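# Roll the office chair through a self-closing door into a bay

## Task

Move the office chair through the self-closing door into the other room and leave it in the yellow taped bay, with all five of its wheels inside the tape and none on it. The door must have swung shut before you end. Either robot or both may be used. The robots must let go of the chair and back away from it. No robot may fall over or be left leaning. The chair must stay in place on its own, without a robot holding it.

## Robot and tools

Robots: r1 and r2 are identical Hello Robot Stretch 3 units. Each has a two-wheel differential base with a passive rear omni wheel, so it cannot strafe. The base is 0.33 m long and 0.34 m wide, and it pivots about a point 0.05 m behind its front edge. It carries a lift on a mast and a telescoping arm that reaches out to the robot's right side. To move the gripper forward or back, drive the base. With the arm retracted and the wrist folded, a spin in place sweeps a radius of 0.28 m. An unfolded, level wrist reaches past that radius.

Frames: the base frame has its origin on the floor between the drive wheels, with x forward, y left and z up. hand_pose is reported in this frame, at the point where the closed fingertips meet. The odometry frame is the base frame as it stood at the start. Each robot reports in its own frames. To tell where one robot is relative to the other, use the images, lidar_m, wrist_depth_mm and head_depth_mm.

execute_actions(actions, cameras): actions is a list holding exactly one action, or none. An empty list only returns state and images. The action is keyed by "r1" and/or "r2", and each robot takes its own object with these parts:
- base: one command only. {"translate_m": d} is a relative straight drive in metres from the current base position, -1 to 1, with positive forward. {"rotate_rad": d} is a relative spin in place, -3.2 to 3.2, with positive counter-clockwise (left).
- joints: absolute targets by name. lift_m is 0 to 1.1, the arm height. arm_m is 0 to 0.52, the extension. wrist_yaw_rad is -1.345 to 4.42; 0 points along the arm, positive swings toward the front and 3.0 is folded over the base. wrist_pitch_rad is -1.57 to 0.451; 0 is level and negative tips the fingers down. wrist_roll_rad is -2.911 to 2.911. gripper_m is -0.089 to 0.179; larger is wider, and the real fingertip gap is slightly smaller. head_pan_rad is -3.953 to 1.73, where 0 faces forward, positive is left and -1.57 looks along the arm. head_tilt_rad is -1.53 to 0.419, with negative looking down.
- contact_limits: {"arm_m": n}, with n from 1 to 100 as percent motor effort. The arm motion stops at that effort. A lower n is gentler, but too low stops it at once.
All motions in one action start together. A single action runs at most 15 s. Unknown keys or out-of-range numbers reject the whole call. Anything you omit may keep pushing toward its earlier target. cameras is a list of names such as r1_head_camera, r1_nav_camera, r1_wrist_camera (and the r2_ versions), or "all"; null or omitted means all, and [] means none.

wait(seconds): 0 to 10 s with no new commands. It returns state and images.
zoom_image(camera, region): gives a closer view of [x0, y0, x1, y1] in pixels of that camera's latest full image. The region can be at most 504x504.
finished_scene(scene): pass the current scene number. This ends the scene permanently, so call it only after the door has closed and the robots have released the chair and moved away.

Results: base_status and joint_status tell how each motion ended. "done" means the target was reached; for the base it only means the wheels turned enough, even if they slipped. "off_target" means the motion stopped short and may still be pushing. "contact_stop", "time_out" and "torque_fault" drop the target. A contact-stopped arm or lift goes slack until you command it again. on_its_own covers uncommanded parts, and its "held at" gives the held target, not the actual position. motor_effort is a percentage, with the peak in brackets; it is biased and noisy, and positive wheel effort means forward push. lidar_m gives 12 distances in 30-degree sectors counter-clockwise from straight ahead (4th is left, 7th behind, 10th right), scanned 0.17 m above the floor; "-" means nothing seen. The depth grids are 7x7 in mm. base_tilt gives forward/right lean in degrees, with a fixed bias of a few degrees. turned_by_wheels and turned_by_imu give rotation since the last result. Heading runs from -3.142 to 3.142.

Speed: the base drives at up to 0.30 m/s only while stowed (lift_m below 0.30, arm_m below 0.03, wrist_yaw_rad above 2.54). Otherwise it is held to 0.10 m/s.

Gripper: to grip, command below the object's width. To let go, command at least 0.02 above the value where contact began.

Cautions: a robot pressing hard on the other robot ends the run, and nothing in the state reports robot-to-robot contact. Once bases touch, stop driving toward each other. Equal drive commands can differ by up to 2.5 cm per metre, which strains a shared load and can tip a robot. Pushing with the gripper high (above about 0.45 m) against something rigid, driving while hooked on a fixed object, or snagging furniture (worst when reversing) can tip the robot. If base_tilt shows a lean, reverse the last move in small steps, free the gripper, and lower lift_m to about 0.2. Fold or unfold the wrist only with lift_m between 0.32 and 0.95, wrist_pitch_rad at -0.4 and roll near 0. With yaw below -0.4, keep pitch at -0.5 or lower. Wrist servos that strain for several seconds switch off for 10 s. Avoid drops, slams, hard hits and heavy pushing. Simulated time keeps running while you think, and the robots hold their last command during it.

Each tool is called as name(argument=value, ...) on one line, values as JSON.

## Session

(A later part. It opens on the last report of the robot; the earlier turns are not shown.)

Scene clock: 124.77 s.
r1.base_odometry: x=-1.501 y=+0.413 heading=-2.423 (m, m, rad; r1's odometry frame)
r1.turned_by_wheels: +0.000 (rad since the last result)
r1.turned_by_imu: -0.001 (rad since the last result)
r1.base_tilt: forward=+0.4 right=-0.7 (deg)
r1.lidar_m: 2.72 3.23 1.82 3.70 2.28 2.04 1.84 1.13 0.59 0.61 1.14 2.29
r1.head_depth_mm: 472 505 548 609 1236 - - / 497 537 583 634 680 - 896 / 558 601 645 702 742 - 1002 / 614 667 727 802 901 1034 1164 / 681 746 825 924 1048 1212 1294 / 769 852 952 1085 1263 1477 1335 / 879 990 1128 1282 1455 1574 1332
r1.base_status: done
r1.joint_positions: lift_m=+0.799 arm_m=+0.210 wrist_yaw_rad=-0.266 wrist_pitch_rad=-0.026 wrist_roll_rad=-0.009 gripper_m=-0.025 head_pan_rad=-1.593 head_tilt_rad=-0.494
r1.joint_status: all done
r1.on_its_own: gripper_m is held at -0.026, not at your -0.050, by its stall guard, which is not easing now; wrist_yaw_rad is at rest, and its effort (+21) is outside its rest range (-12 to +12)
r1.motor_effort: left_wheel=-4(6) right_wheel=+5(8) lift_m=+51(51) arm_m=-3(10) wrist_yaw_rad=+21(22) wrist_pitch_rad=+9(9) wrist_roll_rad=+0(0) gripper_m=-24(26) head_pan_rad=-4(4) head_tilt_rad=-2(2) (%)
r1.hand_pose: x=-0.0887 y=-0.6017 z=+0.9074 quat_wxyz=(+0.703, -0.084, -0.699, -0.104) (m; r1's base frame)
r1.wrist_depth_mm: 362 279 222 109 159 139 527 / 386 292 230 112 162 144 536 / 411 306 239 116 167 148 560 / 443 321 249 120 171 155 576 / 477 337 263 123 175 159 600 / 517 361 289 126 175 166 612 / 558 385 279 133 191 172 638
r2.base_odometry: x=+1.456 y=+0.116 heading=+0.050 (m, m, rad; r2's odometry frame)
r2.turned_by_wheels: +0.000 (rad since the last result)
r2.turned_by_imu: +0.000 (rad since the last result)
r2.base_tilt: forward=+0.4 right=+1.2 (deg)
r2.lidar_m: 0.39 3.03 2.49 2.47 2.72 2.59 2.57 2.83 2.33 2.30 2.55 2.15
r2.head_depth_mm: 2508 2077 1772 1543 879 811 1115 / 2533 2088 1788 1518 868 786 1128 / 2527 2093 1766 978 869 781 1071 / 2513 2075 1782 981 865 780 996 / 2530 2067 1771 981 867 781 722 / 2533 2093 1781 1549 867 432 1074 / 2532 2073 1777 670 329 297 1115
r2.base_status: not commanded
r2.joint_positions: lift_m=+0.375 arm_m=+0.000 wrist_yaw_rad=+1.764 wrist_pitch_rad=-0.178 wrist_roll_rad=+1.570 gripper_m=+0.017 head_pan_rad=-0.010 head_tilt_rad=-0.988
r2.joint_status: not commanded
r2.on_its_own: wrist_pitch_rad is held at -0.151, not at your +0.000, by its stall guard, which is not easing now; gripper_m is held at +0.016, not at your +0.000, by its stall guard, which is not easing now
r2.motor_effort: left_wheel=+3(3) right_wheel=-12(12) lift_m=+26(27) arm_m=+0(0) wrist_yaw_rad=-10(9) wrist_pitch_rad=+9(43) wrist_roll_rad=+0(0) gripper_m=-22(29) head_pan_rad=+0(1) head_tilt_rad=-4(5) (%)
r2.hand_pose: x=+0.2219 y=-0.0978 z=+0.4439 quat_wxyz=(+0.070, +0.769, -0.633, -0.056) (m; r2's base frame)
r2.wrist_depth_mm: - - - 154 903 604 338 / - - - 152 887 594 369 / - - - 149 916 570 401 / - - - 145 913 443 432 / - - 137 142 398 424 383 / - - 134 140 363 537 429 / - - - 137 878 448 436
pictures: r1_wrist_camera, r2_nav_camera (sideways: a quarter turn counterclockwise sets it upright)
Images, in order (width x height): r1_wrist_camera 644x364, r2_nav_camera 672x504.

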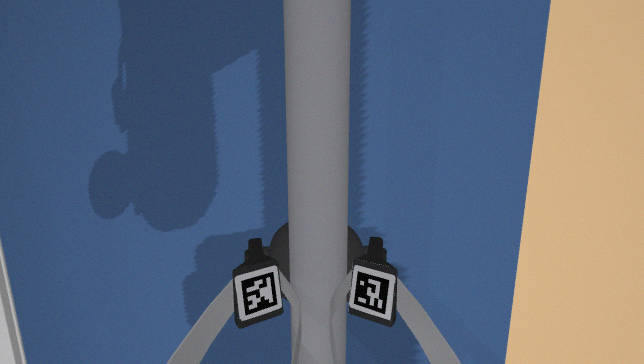

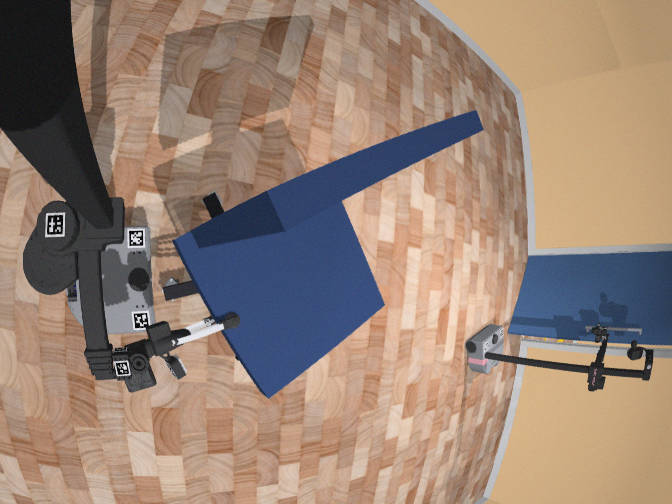

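execute_actions(actions=[{"r1":{"joints":{"arm_m":0.13},"base":{"translate_m":0.115}},"r2":{"joints":{"gripper_m":0.13,"lift_m":0.337,"wrist_pitch_rad":0,"head_tilt_rad":-0.5}}}], cameras=[])

execute_actions(actions=[{"r1":{"joints":{"arm_m":0.095},"base":{"translate_m":0.08}}}], cameras=["r1_wrist_camera"])

Scene clock: 134.30 s.
r1.base_odometry: x=-1.587 y=+0.337 heading=-2.423 (m, m, rad; r1's odometry frame)
r1.turned_by_wheels: +0.000 (rad since the last result)
r1.turned_by_imu: +0.000 (rad since the last result)
r1.base_tilt: forward=+0.5 right=-0.7 (deg)
r1.lidar_m: 2.60 3.12 1.77 3.87 2.41 2.15 1.90 1.17 0.49 0.53 1.25 2.37
r1.head_depth_mm: 411 435 463 497 548 605 - / 433 463 510 555 603 636 - / 516 555 598 649 688 - - / 593 644 704 778 865 1012 1194 / 695 765 853 964 1104 1292 1328 / 840 945 1083 1249 1432 1571 1333 / 995 1094 1215 1347 1524 1628 1335
r1.base_status: done
r1.joint_positions: lift_m=+0.799 arm_m=+0.131 wrist_yaw_rad=-0.244 wrist_pitch_rad=-0.026 wrist_roll_rad=-0.009 gripper_m=-0.025 head_pan_rad=-1.593 head_tilt_rad=-0.494
r1.joint_status: all done
r1.on_its_own: gripper_m is held at -0.026, not at your -0.050, by its stall guard, which is not easing now
r1.motor_effort: left_wheel=+2(8) right_wheel=-2(12) lift_m=+50(50) arm_m=-6(11) wrist_yaw_rad=-7(43) wrist_pitch_rad=+9(9) wrist_roll_rad=+0(1) gripper_m=-24(28) head_pan_rad=-4(4) head_tilt_rad=-3(3) (%)
r1.hand_pose: x=-0.0832 y=-0.5234 z=+0.9075 quat_wxyz=(+0.704, -0.076, -0.699, -0.096) (m; r1's base frame)
r1.wrist_depth_mm: 670 400 260 108 154 127 619 / 688 426 272 112 157 130 633 / 728 460 283 115 161 132 655 / 742 497 294 120 165 135 674 / 767 536 325 122 168 138 701 / 787 576 376 125 168 141 720 / 840 664 328 133 184 148 750
r2.base_odometry: x=+1.455 y=+0.116 heading=+0.050 (m, m, rad; r2's odometry frame)
r2.turned_by_wheels: +0.000 (rad since the last result)
r2.turned_by_imu: +0.000 (rad since the last result)
r2.base_tilt: forward=+0.4 right=+1.1 (deg)
r2.lidar_m: 0.39 3.05 2.49 2.47 2.72 2.59 2.58 2.83 2.33 2.31 2.55 2.10
r2.head_depth_mm: 2191 2364 3179 2471 2061 1638 1351 / 2418 2560 2725 2657 2051 1630 908 / 2641 2862 3003 2816 2042 1629 861 / 2807 3025 3340 2763 2042 1638 862 / 2868 3098 3422 2765 2049 1625 860 / 2920 3190 3428 2774 2047 1629 1347 / 2985 3259 3439 2785 2053 1617 1345
r2.base_status: not commanded
r2.joint_positions: lift_m=+0.337 arm_m=+0.000 wrist_yaw_rad=+1.754 wrist_pitch_rad=-0.023 wrist_roll_rad=+1.570 gripper_m=+0.130 head_pan_rad=-0.010 head_tilt_rad=-0.507
r2.joint_status: all done
r2.motor_effort: left_wheel=+2(4) right_wheel=-1(12) lift_m=+17(24) arm_m=+0(1) wrist_yaw_rad=-3(9) wrist_pitch_rad=+7(33) wrist_roll_rad=+0(0) gripper_m=+1(83) head_pan_rad=+0(0) head_tilt_rad=+2(20) (%)
r2.hand_pose: x=+0.2300 y=-0.0989 z=+0.4457 quat_wxyz=(+0.010, +0.769, -0.640, -0.007) (m; r2's base frame)
r2.wrist_depth_mm: - - - 148 - 695 477 / - - - 144 - 656 481 / - - - 141 - 588 481 / - - - 138 - 705 366 / - - - 135 362 375 364 / - - - 132 - 553 378 / - - - 130 - 721 385
pictures: none
No camera images: the call's "cameras" was empty. Leave "cameras" out to get every camera's image.

Scene clock: 136.37 s.
r1.base_odometry: x=-1.648 y=+0.284 heading=-2.423 (m, m, rad; r1's odometry frame)
r1.turned_by_wheels: +0.000 (rad since the last result)
r1.turned_by_imu: +0.000 (rad since the last result)
r1.base_tilt: forward=+0.5 right=-0.7 (deg)
r1.lidar_m: 2.52 3.03 1.74 4.02 2.48 2.23 1.95 1.20 0.45 0.51 1.29 2.43
r1.head_depth_mm: 381 411 435 461 496 547 - / 416 395 473 520 565 603 - / 514 554 594 646 685 - - / 612 668 734 806 901 1044 1235 / 757 839 943 1074 1254 1483 1321 / 975 1068 1181 1318 1498 1575 1330 / 1029 1125 1246 1385 1561 1622 1332
r1.base_status: done
r1.joint_positions: lift_m=+0.799 arm_m=+0.095 wrist_yaw_rad=-0.244 wrist_pitch_rad=-0.026 wrist_roll_rad=-0.009 gripper_m=-0.025 head_pan_rad=-1.593 head_tilt_rad=-0.494
r1.joint_status: all done
r1.on_its_own: gripper_m is held at -0.026, not at your -0.050, by its stall guard, which is not easing now
r1.motor_effort: left_wheel=+1(12) right_wheel=-2(14) lift_m=+52(52) arm_m=-6(13) wrist_yaw_rad=-8(54) wrist_pitch_rad=+9(9) wrist_roll_rad=+0(0) gripper_m=-24(29) head_pan_rad=-4(4) head_tilt_rad=-3(3) (%)
r1.hand_pose: x=-0.0832 y=-0.4884 z=+0.9075 quat_wxyz=(+0.704, -0.076, -0.699, -0.096) (m; r1's base frame)
r1.wrist_depth_mm: 743 564 296 107 152 121 108 / 760 616 309 111 155 124 111 / 781 689 327 115 159 127 119 / 805 770 343 119 163 129 136 / 837 799 386 122 165 132 751 / 874 838 465 124 163 134 775 / 910 883 378 133 182 137 796
r2.base_odometry: x=+1.455 y=+0.116 heading=+0.050 (m, m, rad; r2's odometry frame)
r2.turned_by_wheels: +0.000 (rad since the last result)
r2.turned_by_imu: +0.000 (rad since the last result)
r2.base_tilt: forward=+0.4 right=+1.1 (deg)
r2.lidar_m: 0.39 3.04 2.49 2.46 2.72 2.59 2.58 2.83 2.32 2.31 2.54 3.27
r2.head_depth_mm: 2115 2056 3133 2647 2074 1633 1354 / 2326 2446 2661 2431 2062 1642 908 / 2637 2771 3009 2770 2068 1634 863 / 2823 3066 3359 2793 2057 1638 862 / 2886 3093 3429 2799 2050 1623 860 / 2911 3166 3486 2772 2041 1630 1347 / 2967 3301 3528 2757 2039 1612 1348
r2.base_status: not commanded
r2.joint_positions: lift_m=+0.337 arm_m=+0.000 wrist_yaw_rad=+1.754 wrist_pitch_rad=-0.023 wrist_roll_rad=+1.570 gripper_m=+0.130 head_pan_rad=-0.010 head_tilt_rad=-0.507
r2.joint_status: not commanded
r2.motor_effort: left_wheel=+3(2) right_wheel=-1(1) lift_m=+17(17) arm_m=+0(1) wrist_yaw_rad=-2(3) wrist_pitch_rad=+7(7) wrist_roll_rad=+0(0) gripper_m=+0(0) head_pan_rad=-1(0) head_tilt_rad=+3(2) (%)
r2.hand_pose: x=+0.2300 y=-0.0989 z=+0.4457 quat_wxyz=(+0.010, +0.769, -0.640, -0.007) (m; r2's base frame)
r2.wrist_depth_mm: - - - 148 - 708 488 / - - - 145 - 662 489 / - - - 141 - 593 485 / - - - 138 - 700 369 / - - - 135 361 373 364 / - - - 132 - 558 373 / - - - 130 - 713 386
pictures: r1_wrist_camera
Images, in order (width x height): r1_wrist_camera 644x364.

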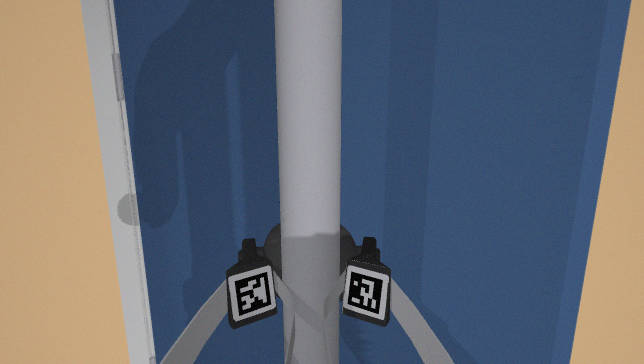

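execute_actions(actions=[{"r1":{"joints":{"arm_m":0.072},"base":{"translate_m":0.11}},"r2":{"base":{"rotate_rad":0.12}}}], cameras=[])

execute_actions(actions=[{"r1":{"joints":{"arm_m":0.055,"wrist_yaw_rad":-0.38},"base":{"translate_m":0.3}},"r2":{"base":{"translate_m":0.09}}}], cameras=["r1_wrist_camera","r1_nav_camera","r2_nav_camera","r2_wrist_camera"])

Scene clock: 144.10 s.
r1.base_odometry: x=-1.731 y=+0.212 heading=-2.423 (m, m, rad; r1's odometry frame)
r1.turned_by_wheels: +0.000 (rad since the last result)
r1.turned_by_imu: +0.011 (rad since the last result)
r1.base_tilt: forward=+0.5 right=-0.7 (deg)
r1.lidar_m: 2.42 2.94 1.70 4.12 2.59 2.33 1.99 1.24 0.42 0.52 1.35 2.42
r1.head_depth_mm: 375 415 441 464 488 515 - / 475 368 402 444 496 576 - / 579 620 665 717 787 877 - / 746 812 891 983 1108 1258 1297 / 986 1070 1184 1317 1473 1568 1347 / 1046 1128 1249 1381 1546 1626 1335 / 1077 1177 1297 1448 1629 1606 1332
r1.base_status: done
r1.joint_positions: lift_m=+0.799 arm_m=+0.072 wrist_yaw_rad=-0.313 wrist_pitch_rad=-0.025 wrist_roll_rad=-0.009 gripper_m=-0.025 head_pan_rad=-1.593 head_tilt_rad=-0.495
r1.joint_status: all done
r1.on_its_own: wrist_yaw_rad is held at -0.306, not at your -0.250, by its stall guard, which is not easing now; gripper_m is held at -0.026, not at your -0.050, by its stall guard, which is not easing now
r1.motor_effort: left_wheel=-2(15) right_wheel=+3(9) lift_m=+50(51) arm_m=+1(15) wrist_yaw_rad=+8(52) wrist_pitch_rad=+9(9) wrist_roll_rad=+0(0) gripper_m=-24(28) head_pan_rad=-3(3) head_tilt_rad=-3(2) (%)
r1.hand_pose: x=-0.1000 y=-0.4600 z=+0.9076 quat_wxyz=(+0.700, -0.100, -0.696, -0.120) (m; r1's base frame)
r1.wrist_depth_mm: 758 740 335 106 152 120 100 / 780 767 351 110 156 122 103 / 798 794 367 113 159 124 107 / 826 827 389 117 163 126 111 / 863 870 436 120 166 128 114 / 884 873 564 123 161 131 126 / 929 903 425 130 183 133 142
r2.base_odometry: x=+1.455 y=+0.116 heading=+0.170 (m, m, rad; r2's odometry frame)
r2.turned_by_wheels: +0.120 (rad since the last result)
r2.turned_by_imu: +0.118 (rad since the last result)
r2.base_tilt: forward=+0.5 right=+1.1 (deg)
r2.lidar_m: 0.39 2.83 2.47 2.48 2.90 2.58 2.58 2.64 2.31 2.31 2.71 2.02
r2.head_depth_mm: 2236 2298 2492 2316 2054 1643 1353 / 2671 2809 2939 2829 2065 1633 862 / 2831 3042 3358 2766 2050 1630 863 / 2946 3169 3436 2769 2047 1638 858 / 3017 3251 3562 2751 2057 1622 860 / 3105 3389 3635 2750 2028 1620 1357 / 3188 3510 3733 2730 1840 445 353
r2.base_status: done
r2.joint_positions: lift_m=+0.337 arm_m=+0.000 wrist_yaw_rad=+1.753 wrist_pitch_rad=-0.023 wrist_roll_rad=+1.570 gripper_m=+0.130 head_pan_rad=-0.010 head_tilt_rad=-0.507
r2.joint_status: not commanded
r2.motor_effort: left_wheel=-1(6) right_wheel=+2(5) lift_m=+17(17) arm_m=+1(1) wrist_yaw_rad=-2(2) wrist_pitch_rad=+7(7) wrist_roll_rad=+0(0) gripper_m=+1(0) head_pan_rad=+1(1) head_tilt_rad=+2(1) (%)
r2.hand_pose: x=+0.2300 y=-0.0990 z=+0.4458 quat_wxyz=(+0.010, +0.768, -0.640, -0.007) (m; r2's base frame)
r2.wrist_depth_mm: - - 111 113 980 692 486 / - - 111 113 - 559 485 / - - 111 113 - 705 423 / - - 110 112 340 633 348 / - - 110 112 343 484 353 / - - 110 112 - 607 388 / 501 448 110 111 994 724 384
pictures: none
No camera images: the call's "cameras" was empty. Leave "cameras" out to get every camera's image.

Scene clock: 148.33 s.
r1.base_odometry: x=-1.956 y=+0.015 heading=-2.424 (m, m, rad; r1's odometry frame)
r1.turned_by_wheels: +0.000 (rad since the last result)
r1.turned_by_imu: +0.130 (rad since the last result)
r1.base_tilt: forward=-1.1 right=+1.6 (deg)
r1.lidar_m: 2.22 2.93 1.53 3.85 2.71 2.57 1.86 1.38 0.40 1.25 1.66 2.17
r1.head_depth_mm: 307 338 543 585 599 535 521 / 1005 1087 1166 1270 467 535 - / 1052 1145 1254 1386 1562 1602 - / 1093 1198 1321 1476 1664 1567 1298 / 1147 1264 1394 1559 1767 1565 1302 / 1208 1336 1483 1672 1856 1571 1308 / 1258 1405 1571 1793 1934 1583 1316
r1.base_status: done
r1.joint_positions: lift_m=+0.800 arm_m=+0.056 wrist_yaw_rad=-0.384 wrist_pitch_rad=+0.031 wrist_roll_rad=-0.009 gripper_m=-0.025 head_pan_rad=-1.593 head_tilt_rad=-0.495
r1.joint_status: all done
r1.on_its_own: gripper_m is held at -0.026, not at your -0.050, by its stall guard, which is not easing now
r1.motor_effort: left_wheel=+0(17) right_wheel=+7(15) lift_m=+47(52) arm_m=-9(17) wrist_yaw_rad=+5(40) wrist_pitch_rad=-11(11) wrist_roll_rad=+0(0) gripper_m=-23(27) head_pan_rad=-4(4) head_tilt_rad=-2(2) (%)
r1.hand_pose: x=-0.1176 y=-0.4390 z=+0.9222 quat_wxyz=(+0.699, -0.145, -0.689, -0.125) (m; r1's base frame)
r1.wrist_depth_mm: 913 888 877 109 163 104 76 / 928 921 905 113 166 105 77 / 964 953 937 116 169 106 77 / - - 979 120 171 107 78 / - - - 122 174 108 78 / - - - 125 161 109 79 / - - - 133 197 110 80
r2.base_odometry: x=+1.544 y=+0.131 heading=+0.170 (m, m, rad; r2's odometry frame)
r2.turned_by_wheels: +0.000 (rad since the last result)
r2.turned_by_imu: -0.002 (rad since the last result)
r2.base_tilt: forward=+0.4 right=+1.1 (deg)
r2.lidar_m: 0.35 2.80 2.44 2.45 2.87 2.66 2.66 2.67 2.34 2.34 2.74 1.86
r2.head_depth_mm: - - - 2818 2056 1634 1363 / 2011 2118 2454 2442 2024 1642 865 / 2760 3017 3237 2831 2069 1629 864 / 2818 3053 3341 2788 2074 1638 861 / 2905 3167 3478 2794 2057 1626 1340 / 2982 3254 3520 2759 2062 1635 1350 / 3070 3413 3663 2791 2052 1538 529
r2.base_status: done
r2.joint_positions: lift_m=+0.337 arm_m=+0.000 wrist_yaw_rad=+1.752 wrist_pitch_rad=-0.021 wrist_roll_rad=+1.570 gripper_m=+0.130 head_pan_rad=-0.010 head_tilt_rad=-0.505
r2.joint_status: not commanded
r2.motor_effort: left_wheel=+4(13) right_wheel=+9(45) lift_m=+17(18) arm_m=+1(1) wrist_yaw_rad=-2(2) wrist_pitch_rad=+7(7) wrist_roll_rad=+0(0) gripper_m=+0(0) head_pan_rad=+1(0) head_tilt_rad=+2(2) (%)
r2.hand_pose: x=+0.2301 y=-0.0993 z=+0.4461 quat_wxyz=(+0.009, +0.768, -0.640, -0.006) (m; r2's base frame)
r2.wrist_depth_mm: - - 82 84 86 694 487 / - - 81 83 85 541 462 / - - 81 83 85 707 432 / - - 80 82 84 663 343 / - - 80 82 84 317 324 / - - 80 81 83 621 368 / - 497 79 81 83 722 367
pictures: r1_nav_camera (sideways: a quarter turn counterclockwise sets it upright), r1_wrist_camera, r2_nav_camera (sideways: a quarter turn counterclockwise sets it upright), r2_wrist_camera
Images, in order (width x height): r1_nav_camera 672x504, r1_wrist_camera 644x364, r2_nav_camera 672x504, r2_wrist_camera 644x364.

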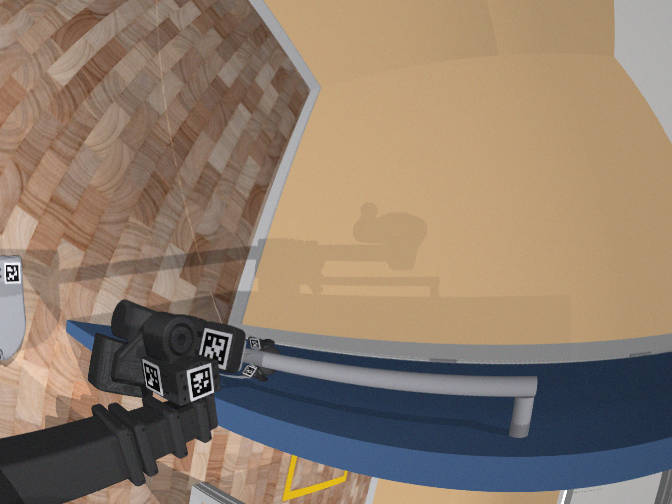

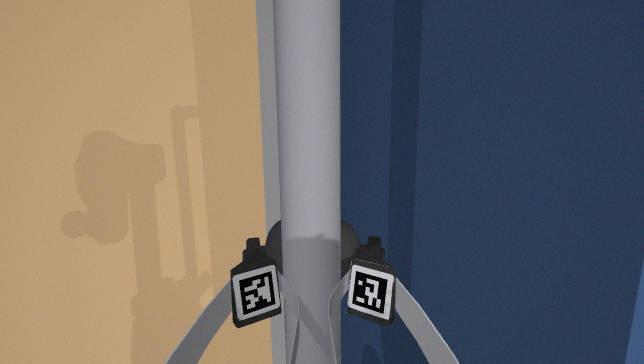

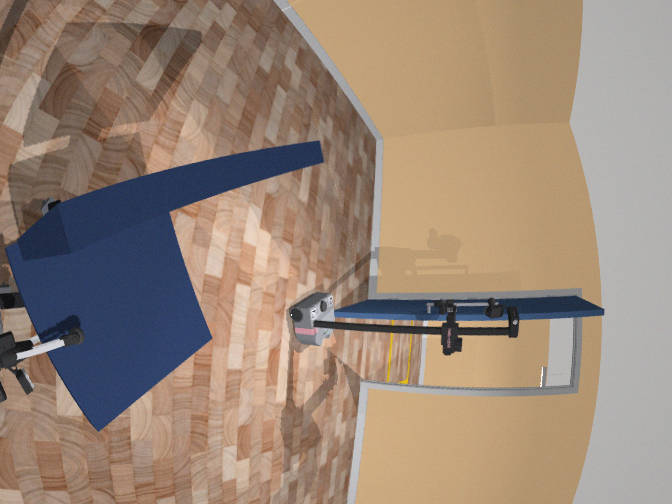

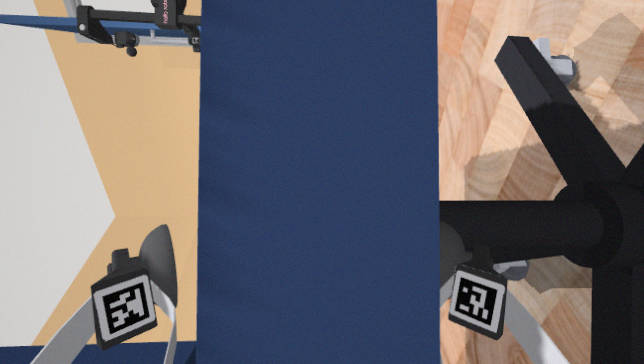

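execute_actions(actions=[{"r1":{"joints":{"arm_m":0.10},"base":{"rotate_rad":-0.3}},"r2":{"joints":{"gripper_m":0.015,"lift_m":0.332}}}], cameras=[])

execute_actions(actions=[{"r1":{"base":{"translate_m":0.2}},"r2":{"base":{"rotate_rad":-0.4},"joints":{"head_tilt_rad":-1.0}}}], cameras=["r1_wrist_camera","r2_nav_camera"])

Scene clock: 156.67 s.
r1.base_odometry: x=-1.956 y=+0.015 heading=-2.724 (m, m, rad; r1's odometry frame)
r1.turned_by_wheels: -0.300 (rad since the last result)
r1.turned_by_imu: -0.047 (rad since the last result)
r1.base_tilt: forward=+0.5 right=-0.8 (deg)
r1.lidar_m: 2.25 2.86 1.54 4.02 2.72 2.54 1.95 1.35 0.41 0.87 1.58 2.21
r1.head_depth_mm: 643 378 415 533 565 598 - / 1004 1086 1082 1055 1028 547 - / 1071 1155 1255 1378 1517 1620 - / 1117 1207 1326 1447 1608 1610 1327 / 1160 1265 1386 1524 1704 1626 1332 / 1207 1321 1449 1626 1812 1615 1326 / 1256 1385 1520 1729 1913 1619 1329
r1.base_status: done
r1.joint_positions: lift_m=+0.800 arm_m=+0.099 wrist_yaw_rad=-0.482 wrist_pitch_rad=-0.026 wrist_roll_rad=-0.009 gripper_m=-0.025 head_pan_rad=-1.593 head_tilt_rad=-0.496
r1.joint_status: all done
r1.on_its_own: wrist_yaw_rad is held at -0.448, not at your -0.380, by its stall guard, which is still easing; gripper_m is held at -0.026, not at your -0.050, by its stall guard, which is not easing now
r1.motor_effort: left_wheel=-4(38) right_wheel=+4(22) lift_m=+47(48) arm_m=+5(18) wrist_yaw_rad=+44(82) wrist_pitch_rad=+9(12) wrist_roll_rad=+0(0) gripper_m=-26(30) head_pan_rad=-3(4) head_tilt_rad=-2(2) (%)
r1.hand_pose: x=-0.1398 y=-0.4709 z=+0.9075 quat_wxyz=(+0.688, -0.159, -0.686, -0.179) (m; r1's base frame)
r1.wrist_depth_mm: 790 807 645 105 157 114 89 / 808 845 682 109 160 115 90 / 850 859 755 113 163 117 91 / 860 888 841 116 166 119 92 / 911 903 917 119 169 121 93 / 939 935 967 122 156 123 95 / 948 970 861 181 189 124 97
r2.base_odometry: x=+1.544 y=+0.131 heading=+0.170 (m, m, rad; r2's odometry frame)
r2.turned_by_wheels: +0.000 (rad since the last result)
r2.turned_by_imu: +0.000 (rad since the last result)
r2.base_tilt: forward=+0.5 right=+1.1 (deg)
r2.lidar_m: 0.35 2.80 2.44 2.44 2.87 2.66 2.66 2.67 2.33 2.33 2.73 3.22
r2.head_depth_mm: 1967 1672 - 2824 2062 1648 1365 / 2500 2298 2477 2439 2040 1641 865 / 2740 2930 3219 2782 2072 1647 865 / 2847 3081 3341 2778 2066 1630 863 / 2958 3219 3463 2783 2054 1629 1354 / 3042 3280 3546 2785 2044 1628 1342 / 3118 3388 3647 2753 2030 1528 527
r2.base_status: not commanded
r2.joint_positions: lift_m=+0.332 arm_m=+0.000 wrist_yaw_rad=+1.752 wrist_pitch_rad=-0.017 wrist_roll_rad=+1.570 gripper_m=+0.024 head_pan_rad=-0.010 head_tilt_rad=-0.505
r2.joint_status: gripper_m off_target (ended at +0.024, target +0.015); the others done
r2.on_its_own: gripper_m is held at +0.022, not at your +0.015, by its stall guard, which is still easing
r2.motor_effort: left_wheel=+3(4) right_wheel=+9(9) lift_m=+16(18) arm_m=+0(0) wrist_yaw_rad=-2(2) wrist_pitch_rad=+6(7) wrist_roll_rad=+0(0) gripper_m=-32(100) head_pan_rad=+1(1) head_tilt_rad=+1(1) (%)
r2.hand_pose: x=+0.2302 y=-0.0992 z=+0.4423 quat_wxyz=(+0.007, +0.768, -0.640, -0.005) (m; r2's base frame)
r2.wrist_depth_mm: - - 81 83 86 690 479 / - - 81 83 85 532 470 / - - 81 83 85 689 419 / - - 80 82 84 642 337 / - - 80 82 84 320 320 / - - 79 81 83 609 360 / - 495 79 81 83 711 364
pictures: none
No camera images: the call's "cameras" was empty. Leave "cameras" out to get every camera's image.

Scene clock: 159.73 s.
r1.base_odometry: x=-2.139 y=-0.066 heading=-2.724 (m, m, rad; r1's odometry frame)
r1.turned_by_wheels: +0.000 (rad since the last result)
r1.turned_by_imu: -0.053 (rad since the last result)
r1.base_tilt: forward=-1.3 right=+2.0 (deg)
r1.lidar_m: 2.04 2.52 4.48 1.52 2.98 2.72 2.19 1.51 0.44 1.29 1.61 2.01
r1.head_depth_mm: 340 367 408 609 622 581 - / 1033 1122 1228 1344 1432 574 - / 1066 1163 1281 1423 1592 1640 - / 1100 1206 1335 1480 1690 1546 1291 / 1141 1254 1396 1550 1754 1568 1303 / 1183 1303 1452 1635 1822 1570 1312 / 1221 1360 1515 1711 1903 1573 1315
r1.base_status: done
r1.joint_positions: lift_m=+0.800 arm_m=+0.101 wrist_yaw_rad=-0.497 wrist_pitch_rad=+0.048 wrist_roll_rad=-0.009 gripper_m=-0.025 head_pan_rad=-1.593 head_tilt_rad=-0.496
r1.joint_status: not commanded
r1.on_its_own: base_tilt is 3.2 degrees off its reading at the scene's start (forward=+0.5 right=-0.7); wrist_yaw_rad is held at -0.505, not at your -0.380, by its stall guard, which is not easing now; gripper_m is held at -0.026, not at your -0.050, by its stall guard, which is not easing now
r1.motor_effort: left_wheel=+0(5) right_wheel=+7(17) lift_m=+46(48) arm_m=-8(8) wrist_yaw_rad=-10(52) wrist_pitch_rad=-16(16) wrist_roll_rad=+0(0) gripper_m=-24(26) head_pan_rad=-4(3) head_tilt_rad=-1(2) (%)
r1.hand_pose: x=-0.1439 y=-0.4717 z=+0.9265 quat_wxyz=(+0.693, -0.189, -0.678, -0.159) (m; r1's base frame)
r1.wrist_depth_mm: 793 821 854 109 158 107 81 / 813 846 874 112 160 108 81 / 832 842 888 116 163 109 82 / 837 884 915 120 165 110 83 / 862 921 947 123 168 111 83 / 885 939 955 124 158 112 84 / 926 956 - 134 189 114 85
r2.base_odometry: x=+1.544 y=+0.131 heading=-0.230 (m, m, rad; r2's odometry frame)
r2.turned_by_wheels: -0.400 (rad since the last result)
r2.turned_by_imu: -0.387 (rad since the last result)
r2.base_tilt: forward=+0.4 right=+1.1 (deg)
r2.lidar_m: 0.34 0.34 2.62 2.44 2.48 2.86 2.66 2.70 2.51 2.33 2.36 3.01
r2.head_depth_mm: 2512 2081 1779 1541 1365 1218 1110 / 2534 2057 1772 1546 865 811 1131 / 2509 2083 1775 1548 863 790 1088 / 2508 2077 1778 980 868 779 723 / 2534 2033 1775 977 868 777 705 / 2481 1935 1788 1545 866 778 568 / 2462 2000 1784 1549 868 766 338
r2.base_status: done
r2.joint_positions: lift_m=+0.332 arm_m=+0.000 wrist_yaw_rad=+1.816 wrist_pitch_rad=-0.007 wrist_roll_rad=+1.573 gripper_m=+0.030 head_pan_rad=-0.010 head_tilt_rad=-0.989
r2.joint_status: all done
r2.on_its_own: wrist_yaw_rad is held at +1.819, not at your +1.750, by its stall guard, which is not easing now; gripper_m is held at +0.029, not at your +0.015, by its stall guard, which is not easing now
r2.motor_effort: left_wheel=+2(14) right_wheel=-2(17) lift_m=+17(17) arm_m=+1(1) wrist_yaw_rad=+1(37) wrist_pitch_rad=+2(6) wrist_roll_rad=-1(1) gripper_m=-15(32) head_pan_rad=+0(0) head_tilt_rad=-4(18) (%)
r2.hand_pose: x=+0.2270 y=-0.0831 z=+0.4448 quat_wxyz=(+0.002, +0.788, -0.615, -0.003) (m; r2's base frame)
r2.wrist_depth_mm: - - - 188 - 700 494 / - - - 172 - 705 486 / - - - 161 - 704 496 / - - - 151 - 605 488 / - - 142 141 - 690 371 / - - 131 133 - 617 351 / - - 126 125 338 346 345
pictures: r1_wrist_camera, r2_nav_camera (sideways: a quarter turn counterclockwise sets it upright)
Images, in order (width x height): r1_wrist_camera 644x364, r2_nav_camera 672x504.

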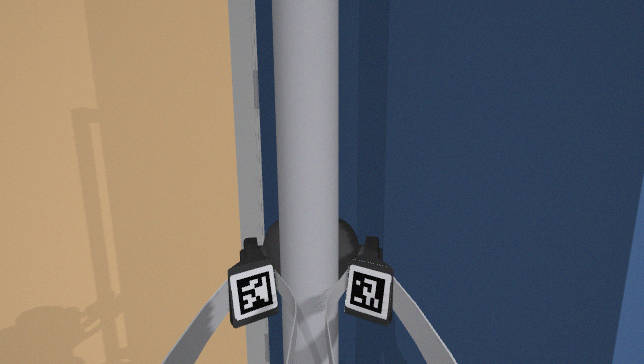

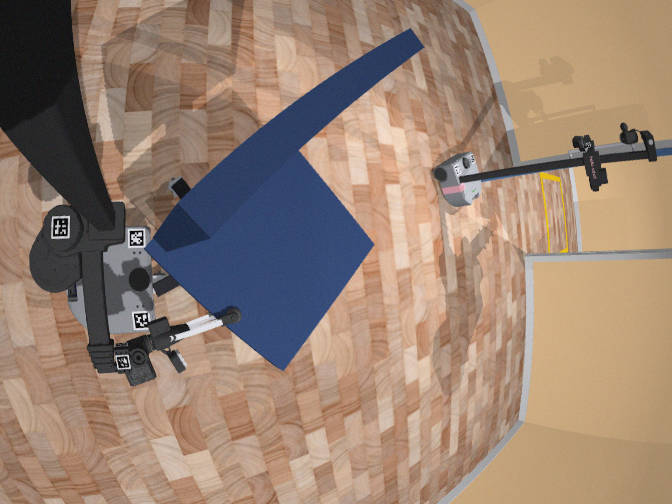

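execute_actions(actions=[{"r1":{"joints":{"arm_m":0.15}},"r2":{"joints":{"gripper_m":0.13},"base":{"translate_m":-0.1}}}], cameras=[])

execute_actions(actions=[{"r1":{"base":{"rotate_rad":-0.12}},"r2":{"base":{"rotate_rad":-0.6}}}], cameras=[])

execute_actions(actions=[{"r1":{"base":{"rotate_rad":-0.12}},"r2":{"base":{"translate_m":-0.28},"joints":{"wrist_roll_rad":0,"wrist_yaw_rad":1.6,"lift_m":0.17,"gripper_m":0.16}}}], cameras=[])

execute_actions(actions=[{"r1":{"base":{"translate_m":0.1}},"r2":{"base":{"rotate_rad":0.7}}}], cameras=["r1_wrist_camera","r2_nav_camera","r2_wrist_camera"])

Scene clock: 171.50 s.
r1.base_odometry: x=-2.139 y=-0.066 heading=-2.724 (m, m, rad; r1's odometry frame)
r1.turned_by_wheels: +0.000 (rad since the last result)
r1.turned_by_imu: -0.029 (rad since the last result)
r1.base_tilt: forward=+0.3 right=-0.5 (deg)
r1.lidar_m: 2.02 2.45 4.46 1.51 3.00 2.73 2.32 1.52 0.45 1.30 1.59 2.01
r1.head_depth_mm: 747 617 643 678 604 509 - / 1085 1162 1257 1340 846 - - / 1116 1210 1310 1451 1583 - - / 1153 1245 1371 1508 1674 1660 1310 / 1183 1289 1420 1562 1745 1617 1322 / 1222 1337 1467 1641 1830 1607 1330 / 1268 1397 1536 1700 1888 1610 1327
r1.base_status: not commanded
r1.joint_positions: lift_m=+0.800 arm_m=+0.151 wrist_yaw_rad=-0.491 wrist_pitch_rad=-0.016 wrist_roll_rad=-0.009 gripper_m=-0.025 head_pan_rad=-1.593 head_tilt_rad=-0.496
r1.joint_status: all done
r1.on_its_own: wrist_yaw_rad is held at -0.505, not at your -0.380, by its stall guard, which is not easing now; gripper_m is held at -0.026, not at your -0.050, by its stall guard, which is not easing now; wrist_yaw_rad is at rest, and its effort (-18) is outside its rest range (-12 to +12)
r1.motor_effort: left_wheel=+0(0) right_wheel=+6(12) lift_m=+46(46) arm_m=-7(7) wrist_yaw_rad=-18(19) wrist_pitch_rad=+5(16) wrist_roll_rad=+0(0) gripper_m=-25(25) head_pan_rad=-4(4) head_tilt_rad=-2(2) (%)
r1.hand_pose: x=-0.1420 y=-0.5212 z=+0.9103 quat_wxyz=(+0.688, -0.165, -0.684, -0.178) (m; r1's base frame)
r1.wrist_depth_mm: 770 808 836 108 157 106 80 / 804 831 872 111 159 107 81 / 808 861 900 115 162 108 81 / 843 878 916 119 165 109 82 / 871 916 933 122 167 111 83 / 876 934 961 124 158 112 83 / 904 977 - 134 186 113 84
r2.base_odometry: x=+1.447 y=+0.154 heading=-0.230 (m, m, rad; r2's odometry frame)
r2.turned_by_wheels: +0.000 (rad since the last result)
r2.turned_by_imu: -0.001 (rad since the last result)
r2.base_tilt: forward=+0.4 right=+1.1 (deg)
r2.lidar_m: 0.44 1.86 2.62 2.44 2.46 2.76 2.56 2.60 2.52 2.35 2.37 3.03
r2.head_depth_mm: 2504 2070 1775 1540 1337 1228 1114 / 2523 2074 1782 1553 880 1228 1128 / 2528 2065 1774 975 866 816 1100 / 2538 2080 1770 978 865 788 1083 / 2503 2033 1787 977 865 778 1071 / 2386 1968 1776 982 866 768 1085 / 2520 2018 1779 1544 868 359 1115
r2.base_status: done
r2.joint_positions: lift_m=+0.332 arm_m=+0.000 wrist_yaw_rad=+1.822 wrist_pitch_rad=-0.016 wrist_roll_rad=+1.573 gripper_m=+0.130 head_pan_rad=-0.010 head_tilt_rad=-0.989
r2.joint_status: all done
r2.on_its_own: wrist_yaw_rad is held at +1.819, not at your +1.750, by its stall guard, which is not easing now
r2.motor_effort: left_wheel=+2(2) right_wheel=-2(13) lift_m=+17(17) arm_m=+1(0) wrist_yaw_rad=-3(13) wrist_pitch_rad=+5(5) wrist_roll_rad=-1(1) gripper_m=+1(82) head_pan_rad=+0(1) head_tilt_rad=-4(3) (%)
r2.hand_pose: x=+0.2264 y=-0.0817 z=+0.4425 quat_wxyz=(+0.006, +0.790, -0.613, -0.006) (m; r2's base frame)
r2.wrist_depth_mm: - - - 269 - 698 369 / - - - 249 - 698 391 / - - - 237 - 689 424 / - - - 226 - 618 427 / - - - 215 - 457 437 / - - - 205 - 440 364 / - - - 196 - 693 430
pictures: none
No camera images: the call's "cameras" was empty. Leave "cameras" out to get every camera's image.

Scene clock: 174.07 s.
r1.base_odometry: x=-2.139 y=-0.066 heading=-2.844 (m, m, rad; r1's odometry frame)
r1.turned_by_wheels: -0.120 (rad since the last result)
r1.turned_by_imu: -0.075 (rad since the last result)
r1.base_tilt: forward=+0.4 right=-0.6 (deg)
r1.lidar_m: 2.02 2.34 4.08 1.50 3.14 2.72 2.62 1.51 0.46 0.85 1.51 2.02
r1.head_depth_mm: 529 522 557 592 581 528 - / 1043 1111 1084 790 582 - - / 1096 1186 1300 1434 1557 - - / 1129 1224 1338 1476 1632 1661 1309 / 1153 1258 1372 1517 1687 1596 1330 / 1185 1278 1412 1571 1754 1617 1327 / 1205 1313 1446 1616 1813 1620 1329
r1.base_status: done
r1.joint_positions: lift_m=+0.800 arm_m=+0.151 wrist_yaw_rad=-0.483 wrist_pitch_rad=-0.018 wrist_roll_rad=-0.009 gripper_m=-0.025 head_pan_rad=-1.593 head_tilt_rad=-0.496
r1.joint_status: not commanded
r1.on_its_own: wrist_yaw_rad is held at -0.505, not at your -0.380, by its stall guard, which is not easing now; gripper_m is held at -0.026, not at your -0.050, by its stall guard, which is not easing now; wrist_yaw_rad is at rest, and its effort (-29) is outside its rest range (-12 to +12)
r1.motor_effort: left_wheel=+0(30) right_wheel=+5(22) lift_m=+45(45) arm_m=-9(9) wrist_yaw_rad=-29(58) wrist_pitch_rad=+6(8) wrist_roll_rad=+0(0) gripper_m=-25(26) head_pan_rad=-4(4) head_tilt_rad=-2(2) (%)
r1.hand_pose: x=-0.1401 y=-0.5223 z=+0.9096 quat_wxyz=(+0.688, -0.162, -0.685, -0.176) (m; r1's base frame)
r1.wrist_depth_mm: 745 794 659 107 152 110 86 / 768 813 733 111 155 111 87 / 799 832 802 114 157 113 88 / 803 857 880 118 160 114 88 / 826 878 916 121 163 116 91 / 868 925 958 124 157 117 94 / 871 928 892 133 182 119 98
r2.base_odometry: x=+1.447 y=+0.154 heading=-0.830 (m, m, rad; r2's odometry frame)
r2.turned_by_wheels: -0.600 (rad since the last result)
r2.turned_by_imu: -0.587 (rad since the last result)
r2.base_tilt: forward=+0.5 right=+1.2 (deg)
r2.lidar_m: 2.86 0.44 0.44 2.69 2.43 2.44 2.85 2.56 2.58 2.61 2.35 2.36
r2.head_depth_mm: 2430 2067 1769 1537 1368 1224 1112 / 2516 2081 1771 1544 1377 1223 1128 / 2520 2079 1764 1544 1367 1256 1110 / 2532 2098 1772 1546 1345 1234 1112 / 2536 2061 1777 1549 870 818 1071 / 2511 2075 1770 1555 866 779 713 / 2528 2075 1779 1547 864 778 705
r2.base_status: done
r2.joint_positions: lift_m=+0.332 arm_m=+0.000 wrist_yaw_rad=+1.822 wrist_pitch_rad=-0.016 wrist_roll_rad=+1.573 gripper_m=+0.130 head_pan_rad=-0.010 head_tilt_rad=-0.989
r2.joint_status: not commanded
r2.on_its_own: wrist_yaw_rad is held at +1.819, not at your +1.750, by its stall guard, which is not easing now
r2.motor_effort: left_wheel=+2(5) right_wheel=-3(4) lift_m=+17(17) arm_m=+1(0) wrist_yaw_rad=-2(2) wrist_pitch_rad=+5(5) wrist_roll_rad=-1(1) gripper_m=+1(1) head_pan_rad=+0(0) head_tilt_rad=-4(5) (%)
r2.hand_pose: x=+0.2264 y=-0.0818 z=+0.4425 quat_wxyz=(+0.006, +0.790, -0.613, -0.006) (m; r2's base frame)
r2.wrist_depth_mm: - - - - - 702 485 / - - - - - 708 489 / - - - - - 696 476 / - - - - - 683 489 / - - - - - 609 479 / - - - 391 - 498 483 / - - - 333 - 685 480
pictures: none
No camera images: the call's "cameras" was empty. Leave "cameras" out to get every camera's image.

Scene clock: 178.80 s.
r1.base_odometry: x=-2.139 y=-0.066 heading=-2.964 (m, m, rad; r1's odometry frame)
r1.turned_by_wheels: -0.120 (rad since the last result)
r1.turned_by_imu: -0.031 (rad since the last result)
r1.base_tilt: forward=+0.4 right=-0.7 (deg)
r1.lidar_m: 2.04 2.32 3.88 1.51 3.17 2.71 2.71 1.52 0.46 0.74 1.48 2.03
r1.head_depth_mm: 516 518 558 560 558 531 - / 854 858 866 711 591 - - / 1092 1185 1283 1398 1538 - - / 1111 1211 1321 1457 1606 1651 1311 / 1133 1242 1347 1495 1669 1621 1331 / 1164 1267 1397 1532 1725 1620 1327 / 1185 1292 1416 1584 1776 1611 1329
r1.base_status: done
r1.joint_positions: lift_m=+0.800 arm_m=+0.151 wrist_yaw_rad=-0.448 wrist_pitch_rad=-0.021 wrist_roll_rad=-0.009 gripper_m=-0.025 head_pan_rad=-1.593 head_tilt_rad=-0.496
r1.joint_status: not commanded
r1.on_its_own: wrist_yaw_rad is held at -0.464, not at your -0.380, by its stall guard, which is not easing now; gripper_m is held at -0.026, not at your -0.050, by its stall guard, which is not easing now; wrist_yaw_rad is at rest, and its effort (-21) is outside its rest range (-12 to +12)
r1.motor_effort: left_wheel=+1(23) right_wheel=+2(32) lift_m=+47(45) arm_m=-8(11) wrist_yaw_rad=-21(100) wrist_pitch_rad=+7(8) wrist_roll_rad=+0(0) gripper_m=-24(29) head_pan_rad=-3(3) head_tilt_rad=-2(2) (%)
r1.hand_pose: x=-0.1322 y=-0.5261 z=+0.9090 quat_wxyz=(+0.691, -0.149, -0.688, -0.165) (m; r1's base frame)
r1.wrist_depth_mm: 745 788 593 107 153 112 88 / 770 815 636 110 156 114 89 / 791 832 689 114 159 115 90 / 803 863 739 118 163 116 91 / 820 892 897 121 165 118 92 / 850 887 939 123 159 120 96 / 875 947 783 133 183 122 100
r2.base_odometry: x=+1.258 y=+0.361 heading=-0.830 (m, m, rad; r2's odometry frame)
r2.turned_by_wheels: +0.000 (rad since the last result)
r2.turned_by_imu: -0.002 (rad since the last result)
r2.base_tilt: forward=+0.5 right=+1.1 (deg)
r2.lidar_m: 3.08 0.66 2.16 2.50 2.25 2.26 2.61 2.35 2.36 2.79 2.52 2.54
r2.head_depth_mm: 2512 2090 1763 1545 1366 1230 1109 / 2515 2072 1778 1537 1375 1234 1118 / 2529 2078 1764 1544 1369 1225 1108 / 2533 2075 1769 1528 1367 1212 1112 / 2526 2074 1774 990 1245 1214 1112 / 2508 2073 1770 978 839 1211 1119 / 2529 2095 1129 538 687 1183 1116
r2.base_status: done
r2.joint_positions: lift_m=+0.170 arm_m=+0.000 wrist_yaw_rad=+1.603 wrist_pitch_rad=-0.017 wrist_roll_rad=+0.007 gripper_m=+0.160 head_pan_rad=-0.010 head_tilt_rad=-0.989
r2.joint_status: all done
r2.motor_effort: left_wheel=+2(3) right_wheel=-1(5) lift_m=+17(17) arm_m=+0(0) wrist_yaw_rad=-2(1) wrist_pitch_rad=+6(6) wrist_roll_rad=-2(3) gripper_m=+1(82) head_pan_rad=+0(1) head_tilt_rad=-4(4) (%)
r2.hand_pose: x=+0.2343 y=-0.1371 z=+0.2805 quat_wxyz=(+0.495, +0.514, -0.489, +0.502) (m; r2's base frame)
r2.wrist_depth_mm: 342 486 - - - - - / 470 554 - - - - - / - - - - - - - / - - - - - - - / 557 - 956 - - - - / 520 693 700 714 691 - 717 / - 408 536 533 549 515 538
pictures: none
No camera images: the call's "cameras" was empty. Leave "cameras" out to get every camera's image.

Scene clock: 181.53 s.
r1.base_odometry: x=-2.238 y=-0.084 heading=-2.965 (m, m, rad; r1's odometry frame)
r1.turned_by_wheels: +0.000 (rad since the last result)
r1.turned_by_imu: +0.003 (rad since the last result)
r1.base_tilt: forward=-0.1 right=+0.1 (deg)
r1.lidar_m: 1.94 2.21 3.72 1.51 3.30 2.80 2.79 1.57 0.46 1.08 1.51 1.94
r1.head_depth_mm: 523 569 605 581 552 520 - / 1059 1128 1211 859 588 - - / 1101 1181 1297 1431 1571 - - / 1122 1214 1331 1464 1643 1639 1301 / 1142 1241 1362 1521 1686 1597 1318 / 1167 1273 1404 1557 1753 1605 1326 / 1195 1306 1432 1593 1816 1597 1324
r1.base_status: done
r1.joint_positions: lift_m=+0.800 arm_m=+0.151 wrist_yaw_rad=-0.449 wrist_pitch_rad=-0.001 wrist_roll_rad=-0.009 gripper_m=-0.025 head_pan_rad=-1.593 head_tilt_rad=-0.496
r1.joint_status: not commanded
r1.on_its_own: wrist_yaw_rad is held at -0.464, not at your -0.380, by its stall guard, which is not easing now; gripper_m is held at -0.026, not at your -0.050, by its stall guard, which is not easing now; wrist_yaw_rad is at rest, and its effort (-19) is outside its rest range (-12 to +12)
r1.motor_effort: left_wheel=+0(3) right_wheel=+6(15) lift_m=+45(46) arm_m=-9(9) wrist_yaw_rad=-19(28) wrist_pitch_rad=+0(7) wrist_roll_rad=+0(0) gripper_m=-24(25) head_pan_rad=-4(4) head_tilt_rad=-2(1) (%)
r1.hand_pose: x=-0.1326 y=-0.5266 z=+0.9140 quat_wxyz=(+0.693, -0.156, -0.686, -0.159) (m; r1's base frame)
r1.wrist_depth_mm: 763 792 826 108 155 106 81 / 774 824 860 112 158 108 82 / 792 829 882 115 160 109 82 / 811 849 904 119 163 110 83 / 824 888 927 122 166 112 84 / 853 898 952 124 157 113 85 / 892 918 - 133 185 114 87
r2.base_odometry: x=+1.258 y=+0.361 heading=-0.130 (m, m, rad; r2's odometry frame)
r2.turned_by_wheels: +0.700 (rad since the last result)
r2.turned_by_imu: +0.685 (rad since the last result)
r2.base_tilt: forward=+0.5 right=+1.1 (deg)
r2.lidar_m: 0.67 3.25 2.34 2.25 2.33 2.46 2.35 2.43 2.62 2.52 2.61 3.54
r2.head_depth_mm: 2536 2088 1774 976 1326 1226 1114 / 2520 2073 450 940 898 1190 1114 / 2523 2025 476 586 838 1239 1112 / 2526 508 582 741 1269 1229 1118 / 1874 589 752 1031 1374 1229 1115 / 625 809 1734 1543 1378 1227 1112 / 2520 2092 1789 1552 1369 1227 1118
r2.base_status: done
r2.joint_positions: lift_m=+0.170 arm_m=+0.000 wrist_yaw_rad=+1.603 wrist_pitch_rad=-0.017 wrist_roll_rad=+0.007 gripper_m=+0.160 head_pan_rad=-0.010 head_tilt_rad=-0.989
r2.joint_status: not commanded
r2.motor_effort: left_wheel=-1(4) right_wheel=+2(5) lift_m=+17(17) arm_m=+1(0) wrist_yaw_rad=-2(3) wrist_pitch_rad=+5(6) wrist_roll_rad=-2(2) gripper_m=+0(0) head_pan_rad=+0(0) head_tilt_rad=-4(4) (%)
r2.hand_pose: x=+0.2343 y=-0.1372 z=+0.2805 quat_wxyz=(+0.495, +0.514, -0.489, +0.502) (m; r2's base frame)
r2.wrist_depth_mm: - - 265 299 363 - - / - - 526 467 507 - - / - - - - - - - / - - - - - - - / 984 - 860 654 - - - / 723 475 557 573 648 - 716 / - 481 529 518 515 515 543
pictures: r1_wrist_camera, r2_nav_camera (sideways: a quarter turn counterclockwise sets it upright), r2_wrist_camera
Images, in order (width x height): r1_wrist_camera 644x364, r2_nav_camera 672x504, r2_wrist_camera 644x364.

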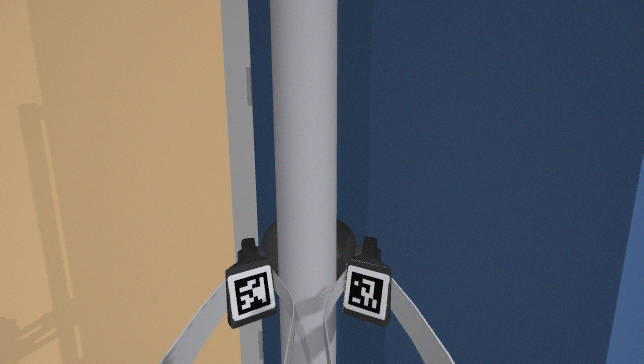

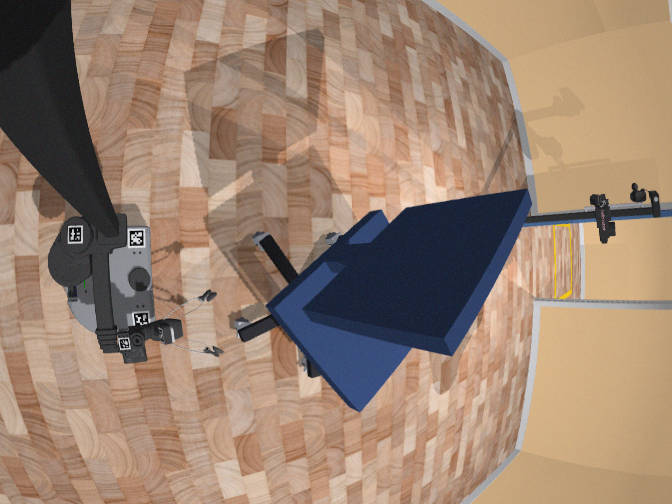

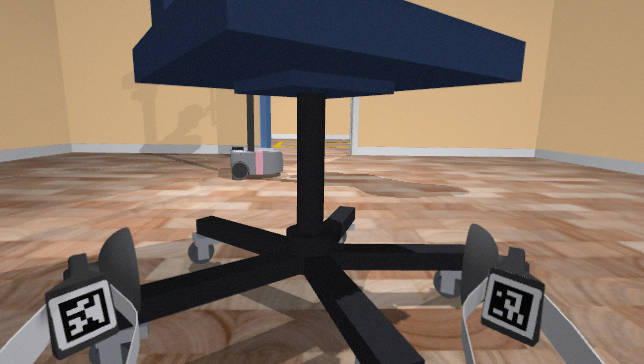

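execute_actions(actions=[{"r1":{"base":{"translate_m":0.13},"joints":{"arm_m":0.205}},"r2":{"base":{"translate_m":0.2},"joints":{"lift_m":0.14}}}], cameras=[])

execute_actions(actions=[{"r1":{"base":{"translate_m":0.13},"joints":{"arm_m":0.26}},"r2":{"base":{"translate_m":0.25},"joints":{"head_tilt_rad":-1.2}}}], cameras=["r1_nav_camera","r2_nav_camera","r2_wrist_camera"])

Scene clock: 191.57 s.
r1.base_odometry: x=-2.366 y=-0.107 heading=-2.965 (m, m, rad; r1's odometry frame)
r1.turned_by_wheels: +0.000 (rad since the last result)
r1.turned_by_imu: -0.139 (rad since the last result)
r1.base_tilt: forward=+0.4 right=-0.7 (deg)
r1.lidar_m: 1.82 1.94 2.87 1.55 1.53 2.97 2.92 1.75 0.50 0.87 1.43 1.84
r1.head_depth_mm: 594 553 592 633 626 - - / 1062 1054 1042 1035 619 - 977 / 1123 1215 1326 1468 1574 - 1268 / 1125 1226 1342 1470 1633 1626 1312 / 1138 1232 1347 1488 1665 1608 1326 / 1141 1250 1357 1499 1668 1621 1332 / 1153 1250 1386 1510 1694 1603 1332
r1.base_status: done
r1.joint_positions: lift_m=+0.800 arm_m=+0.205 wrist_yaw_rad=-0.552 wrist_pitch_rad=-0.025 wrist_roll_rad=-0.009 gripper_m=-0.025 head_pan_rad=-1.593 head_tilt_rad=-0.497
r1.joint_status: all done
r1.on_its_own: wrist_yaw_rad is held at -0.531, not at your -0.380, by its stall guard, which is not easing now; gripper_m is held at -0.026, not at your -0.050, by its stall guard, which is not easing now; wrist_yaw_rad is at rest, and its effort (+28) is outside its rest range (-12 to +12)
r1.motor_effort: left_wheel=-4(29) right_wheel=+5(30) lift_m=+46(46) arm_m=+2(18) wrist_yaw_rad=+28(100) wrist_pitch_rad=+8(13) wrist_roll_rad=+0(0) gripper_m=-24(31) head_pan_rad=-3(4) head_tilt_rad=-2(1) (%)
r1.hand_pose: x=-0.1554 y=-0.5673 z=+0.9080 quat_wxyz=(+0.681, -0.183, -0.679, -0.202) (m; r1's base frame)
r1.wrist_depth_mm: 676 761 446 106 154 116 93 / 698 771 471 110 157 117 94 / 710 794 503 113 160 119 95 / 727 810 540 117 164 122 97 / 748 827 603 119 167 123 101 / 755 863 911 123 161 126 105 / 780 855 630 129 184 127 109
r2.base_odometry: x=+1.456 y=+0.335 heading=-0.130 (m, m, rad; r2's odometry frame)
r2.turned_by_wheels: +0.000 (rad since the last result)
r2.turned_by_imu: +0.002 (rad since the last result)
r2.base_tilt: forward=+0.4 right=+1.1 (deg)
r2.lidar_m: 0.47 3.24 2.35 2.25 2.34 2.65 2.55 2.64 2.63 2.51 2.61 0.47
r2.head_depth_mm: 2509 2066 1772 974 851 814 1117 / 2498 2069 1765 975 323 503 1071 / 2511 2096 1778 358 369 503 1087 / 2557 2093 1741 379 513 813 1120 / 2450 1970 421 522 880 1236 1114 / 2446 484 533 1471 1372 1229 1113 / 2505 1942 1769 1549 1372 1230 1116
r2.base_status: done
r2.joint_positions: lift_m=+0.140 arm_m=+0.000 wrist_yaw_rad=+1.603 wrist_pitch_rad=-0.017 wrist_roll_rad=+0.007 gripper_m=+0.160 head_pan_rad=-0.010 head_tilt_rad=-0.989
r2.joint_status: all done
r2.motor_effort: left_wheel=-1(3) right_wheel=+2(7) lift_m=+17(17) arm_m=+0(0) wrist_yaw_rad=-2(3) wrist_pitch_rad=+6(6) wrist_roll_rad=-2(2) gripper_m=+0(0) head_pan_rad=+0(1) head_tilt_rad=-3(4) (%)
r2.hand_pose: x=+0.2343 y=-0.1372 z=+0.2504 quat_wxyz=(+0.495, +0.514, -0.489, +0.502) (m; r2's base frame)
r2.wrist_depth_mm: - 349 310 279 309 332 325 / - - - 406 - - - / - - - - - - - / - - - - - - - / 889 949 940 544 940 - 990 / 674 584 480 395 422 - 658 / - 318 350 356 467 448 499
pictures: none
No camera images: the call's "cameras" was empty. Leave "cameras" out to get every camera's image.

Scene clock: 195.03 s.
r1.base_odometry: x=-2.494 y=-0.130 heading=-2.965 (m, m, rad; r1's odometry frame)
r1.turned_by_wheels: +0.000 (rad since the last result)
r1.turned_by_imu: -0.393 (rad since the last result)
r1.base_tilt: forward=+0.4 right=-0.7 (deg)
r1.lidar_m: 1.72 1.71 1.95 3.25 1.57 3.57 3.02 2.87 0.61 0.67 1.33 1.51
r1.head_depth_mm: 510 553 584 620 680 - - / 587 597 629 684 - 871 929 / 678 728 788 858 - - 1144 / 800 870 952 1054 1220 1422 1326 / 972 1082 1210 1366 1537 1584 1327 / 1098 1181 1287 1413 1549 1608 1333 / 1076 1153 1250 1360 1494 1581 1331
r1.base_status: done
r1.joint_positions: lift_m=+0.800 arm_m=+0.261 wrist_yaw_rad=-0.500 wrist_pitch_rad=-0.024 wrist_roll_rad=-0.009 gripper_m=-0.025 head_pan_rad=-1.594 head_tilt_rad=-0.498
r1.joint_status: all done
r1.on_its_own: wrist_yaw_rad is held at -0.531, not at your -0.380, by its stall guard, which is still easing; gripper_m is held at -0.026, not at your -0.050, by its stall guard, which is not easing now
r1.motor_effort: left_wheel=+4(37) right_wheel=-4(70) lift_m=+45(46) arm_m=-6(19) wrist_yaw_rad=-41(100) wrist_pitch_rad=+8(26) wrist_roll_rad=+0(0) gripper_m=-25(34) head_pan_rad=-2(3) head_tilt_rad=-1(1) (%)
r1.hand_pose: x=-0.1439 y=-0.6298 z=+0.9082 quat_wxyz=(+0.686, -0.166, -0.684, -0.184) (m; r1's base frame)
r1.wrist_depth_mm: 390 285 221 106 154 134 - / 413 300 230 110 158 139 - / 443 315 239 113 162 143 - / 478 332 249 117 166 149 - / 522 349 263 120 170 153 - / 563 370 294 123 171 160 - / 623 404 274 133 185 164 -
r2.base_odometry: x=+1.704 y=+0.302 heading=-0.130 (m, m, rad; r2's odometry frame)
r2.turned_by_wheels: +0.000 (rad since the last result)
r2.turned_by_imu: +0.003 (rad since the last result)
r2.base_tilt: forward=+0.4 right=+1.1 (deg)
r2.lidar_m: 2.19 1.61 2.35 2.26 2.34 2.91 2.80 2.90 2.62 2.52 2.61 0.26
r2.head_depth_mm: 1815 1641 1498 866 798 746 1098 / 1811 1636 1493 865 799 747 711 / 1810 1638 1502 862 802 762 - / 1819 1637 1496 868 797 - - / 1761 1658 1500 855 292 1186 - / 1641 1639 1488 316 1261 1188 1129 / 1710 1633 345 1353 1274 1189 1117
r2.base_status: done
r2.joint_positions: lift_m=+0.140 arm_m=+0.000 wrist_yaw_rad=+1.603 wrist_pitch_rad=-0.018 wrist_roll_rad=+0.006 gripper_m=+0.160 head_pan_rad=-0.010 head_tilt_rad=-1.187
r2.joint_status: all done
r2.motor_effort: left_wheel=+9(18) right_wheel=+2(10) lift_m=+17(17) arm_m=+0(0) wrist_yaw_rad=-2(3) wrist_pitch_rad=+6(6) wrist_roll_rad=-2(2) gripper_m=+0(0) head_pan_rad=+0(1) head_tilt_rad=-4(18) (%)
r2.hand_pose: x=+0.2343 y=-0.1373 z=+0.2504 quat_wxyz=(+0.495, +0.514, -0.489, +0.502) (m; r2's base frame)
r2.wrist_depth_mm: - - 348 136 335 - - / - - - 140 - - - / - - - 144 - - - / - - - 149 - - - / 914 912 932 152 989 - 976 / 673 623 634 158 578 - 662 / - 330 478 163 467 469 493
pictures: r1_nav_camera (sideways: a quarter turn counterclockwise sets it upright), r2_nav_camera (sideways: a quarter turn counterclockwise sets it upright), r2_wrist_camera
Images, in order (width x height): r1_nav_camera 672x504, r2_nav_camera 672x504, r2_wrist_camera 644x364.

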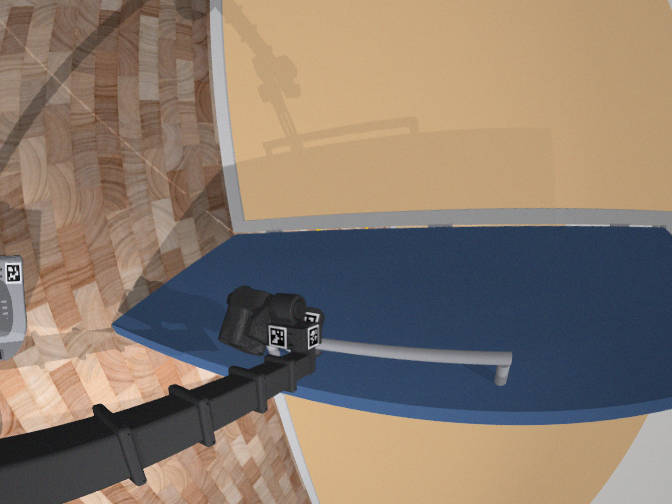

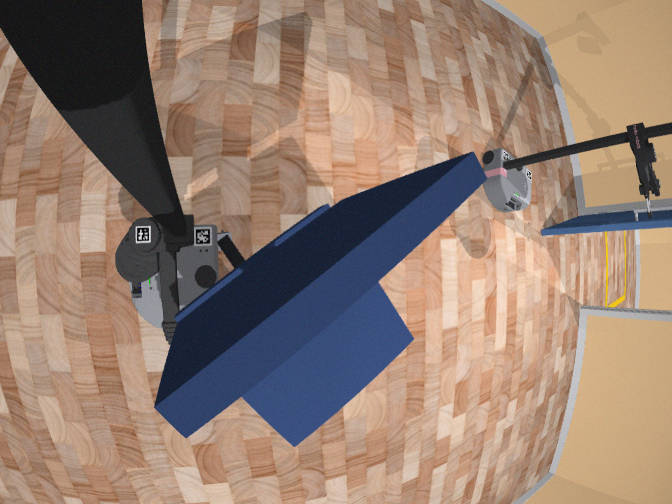

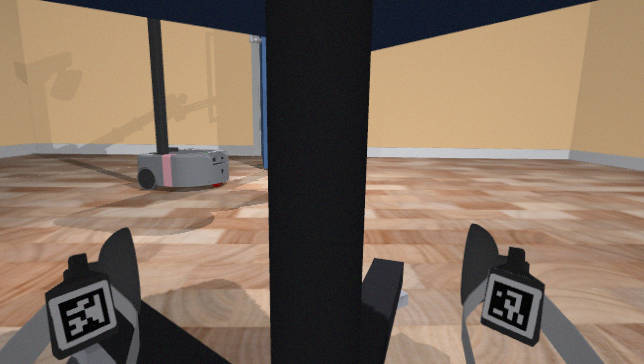

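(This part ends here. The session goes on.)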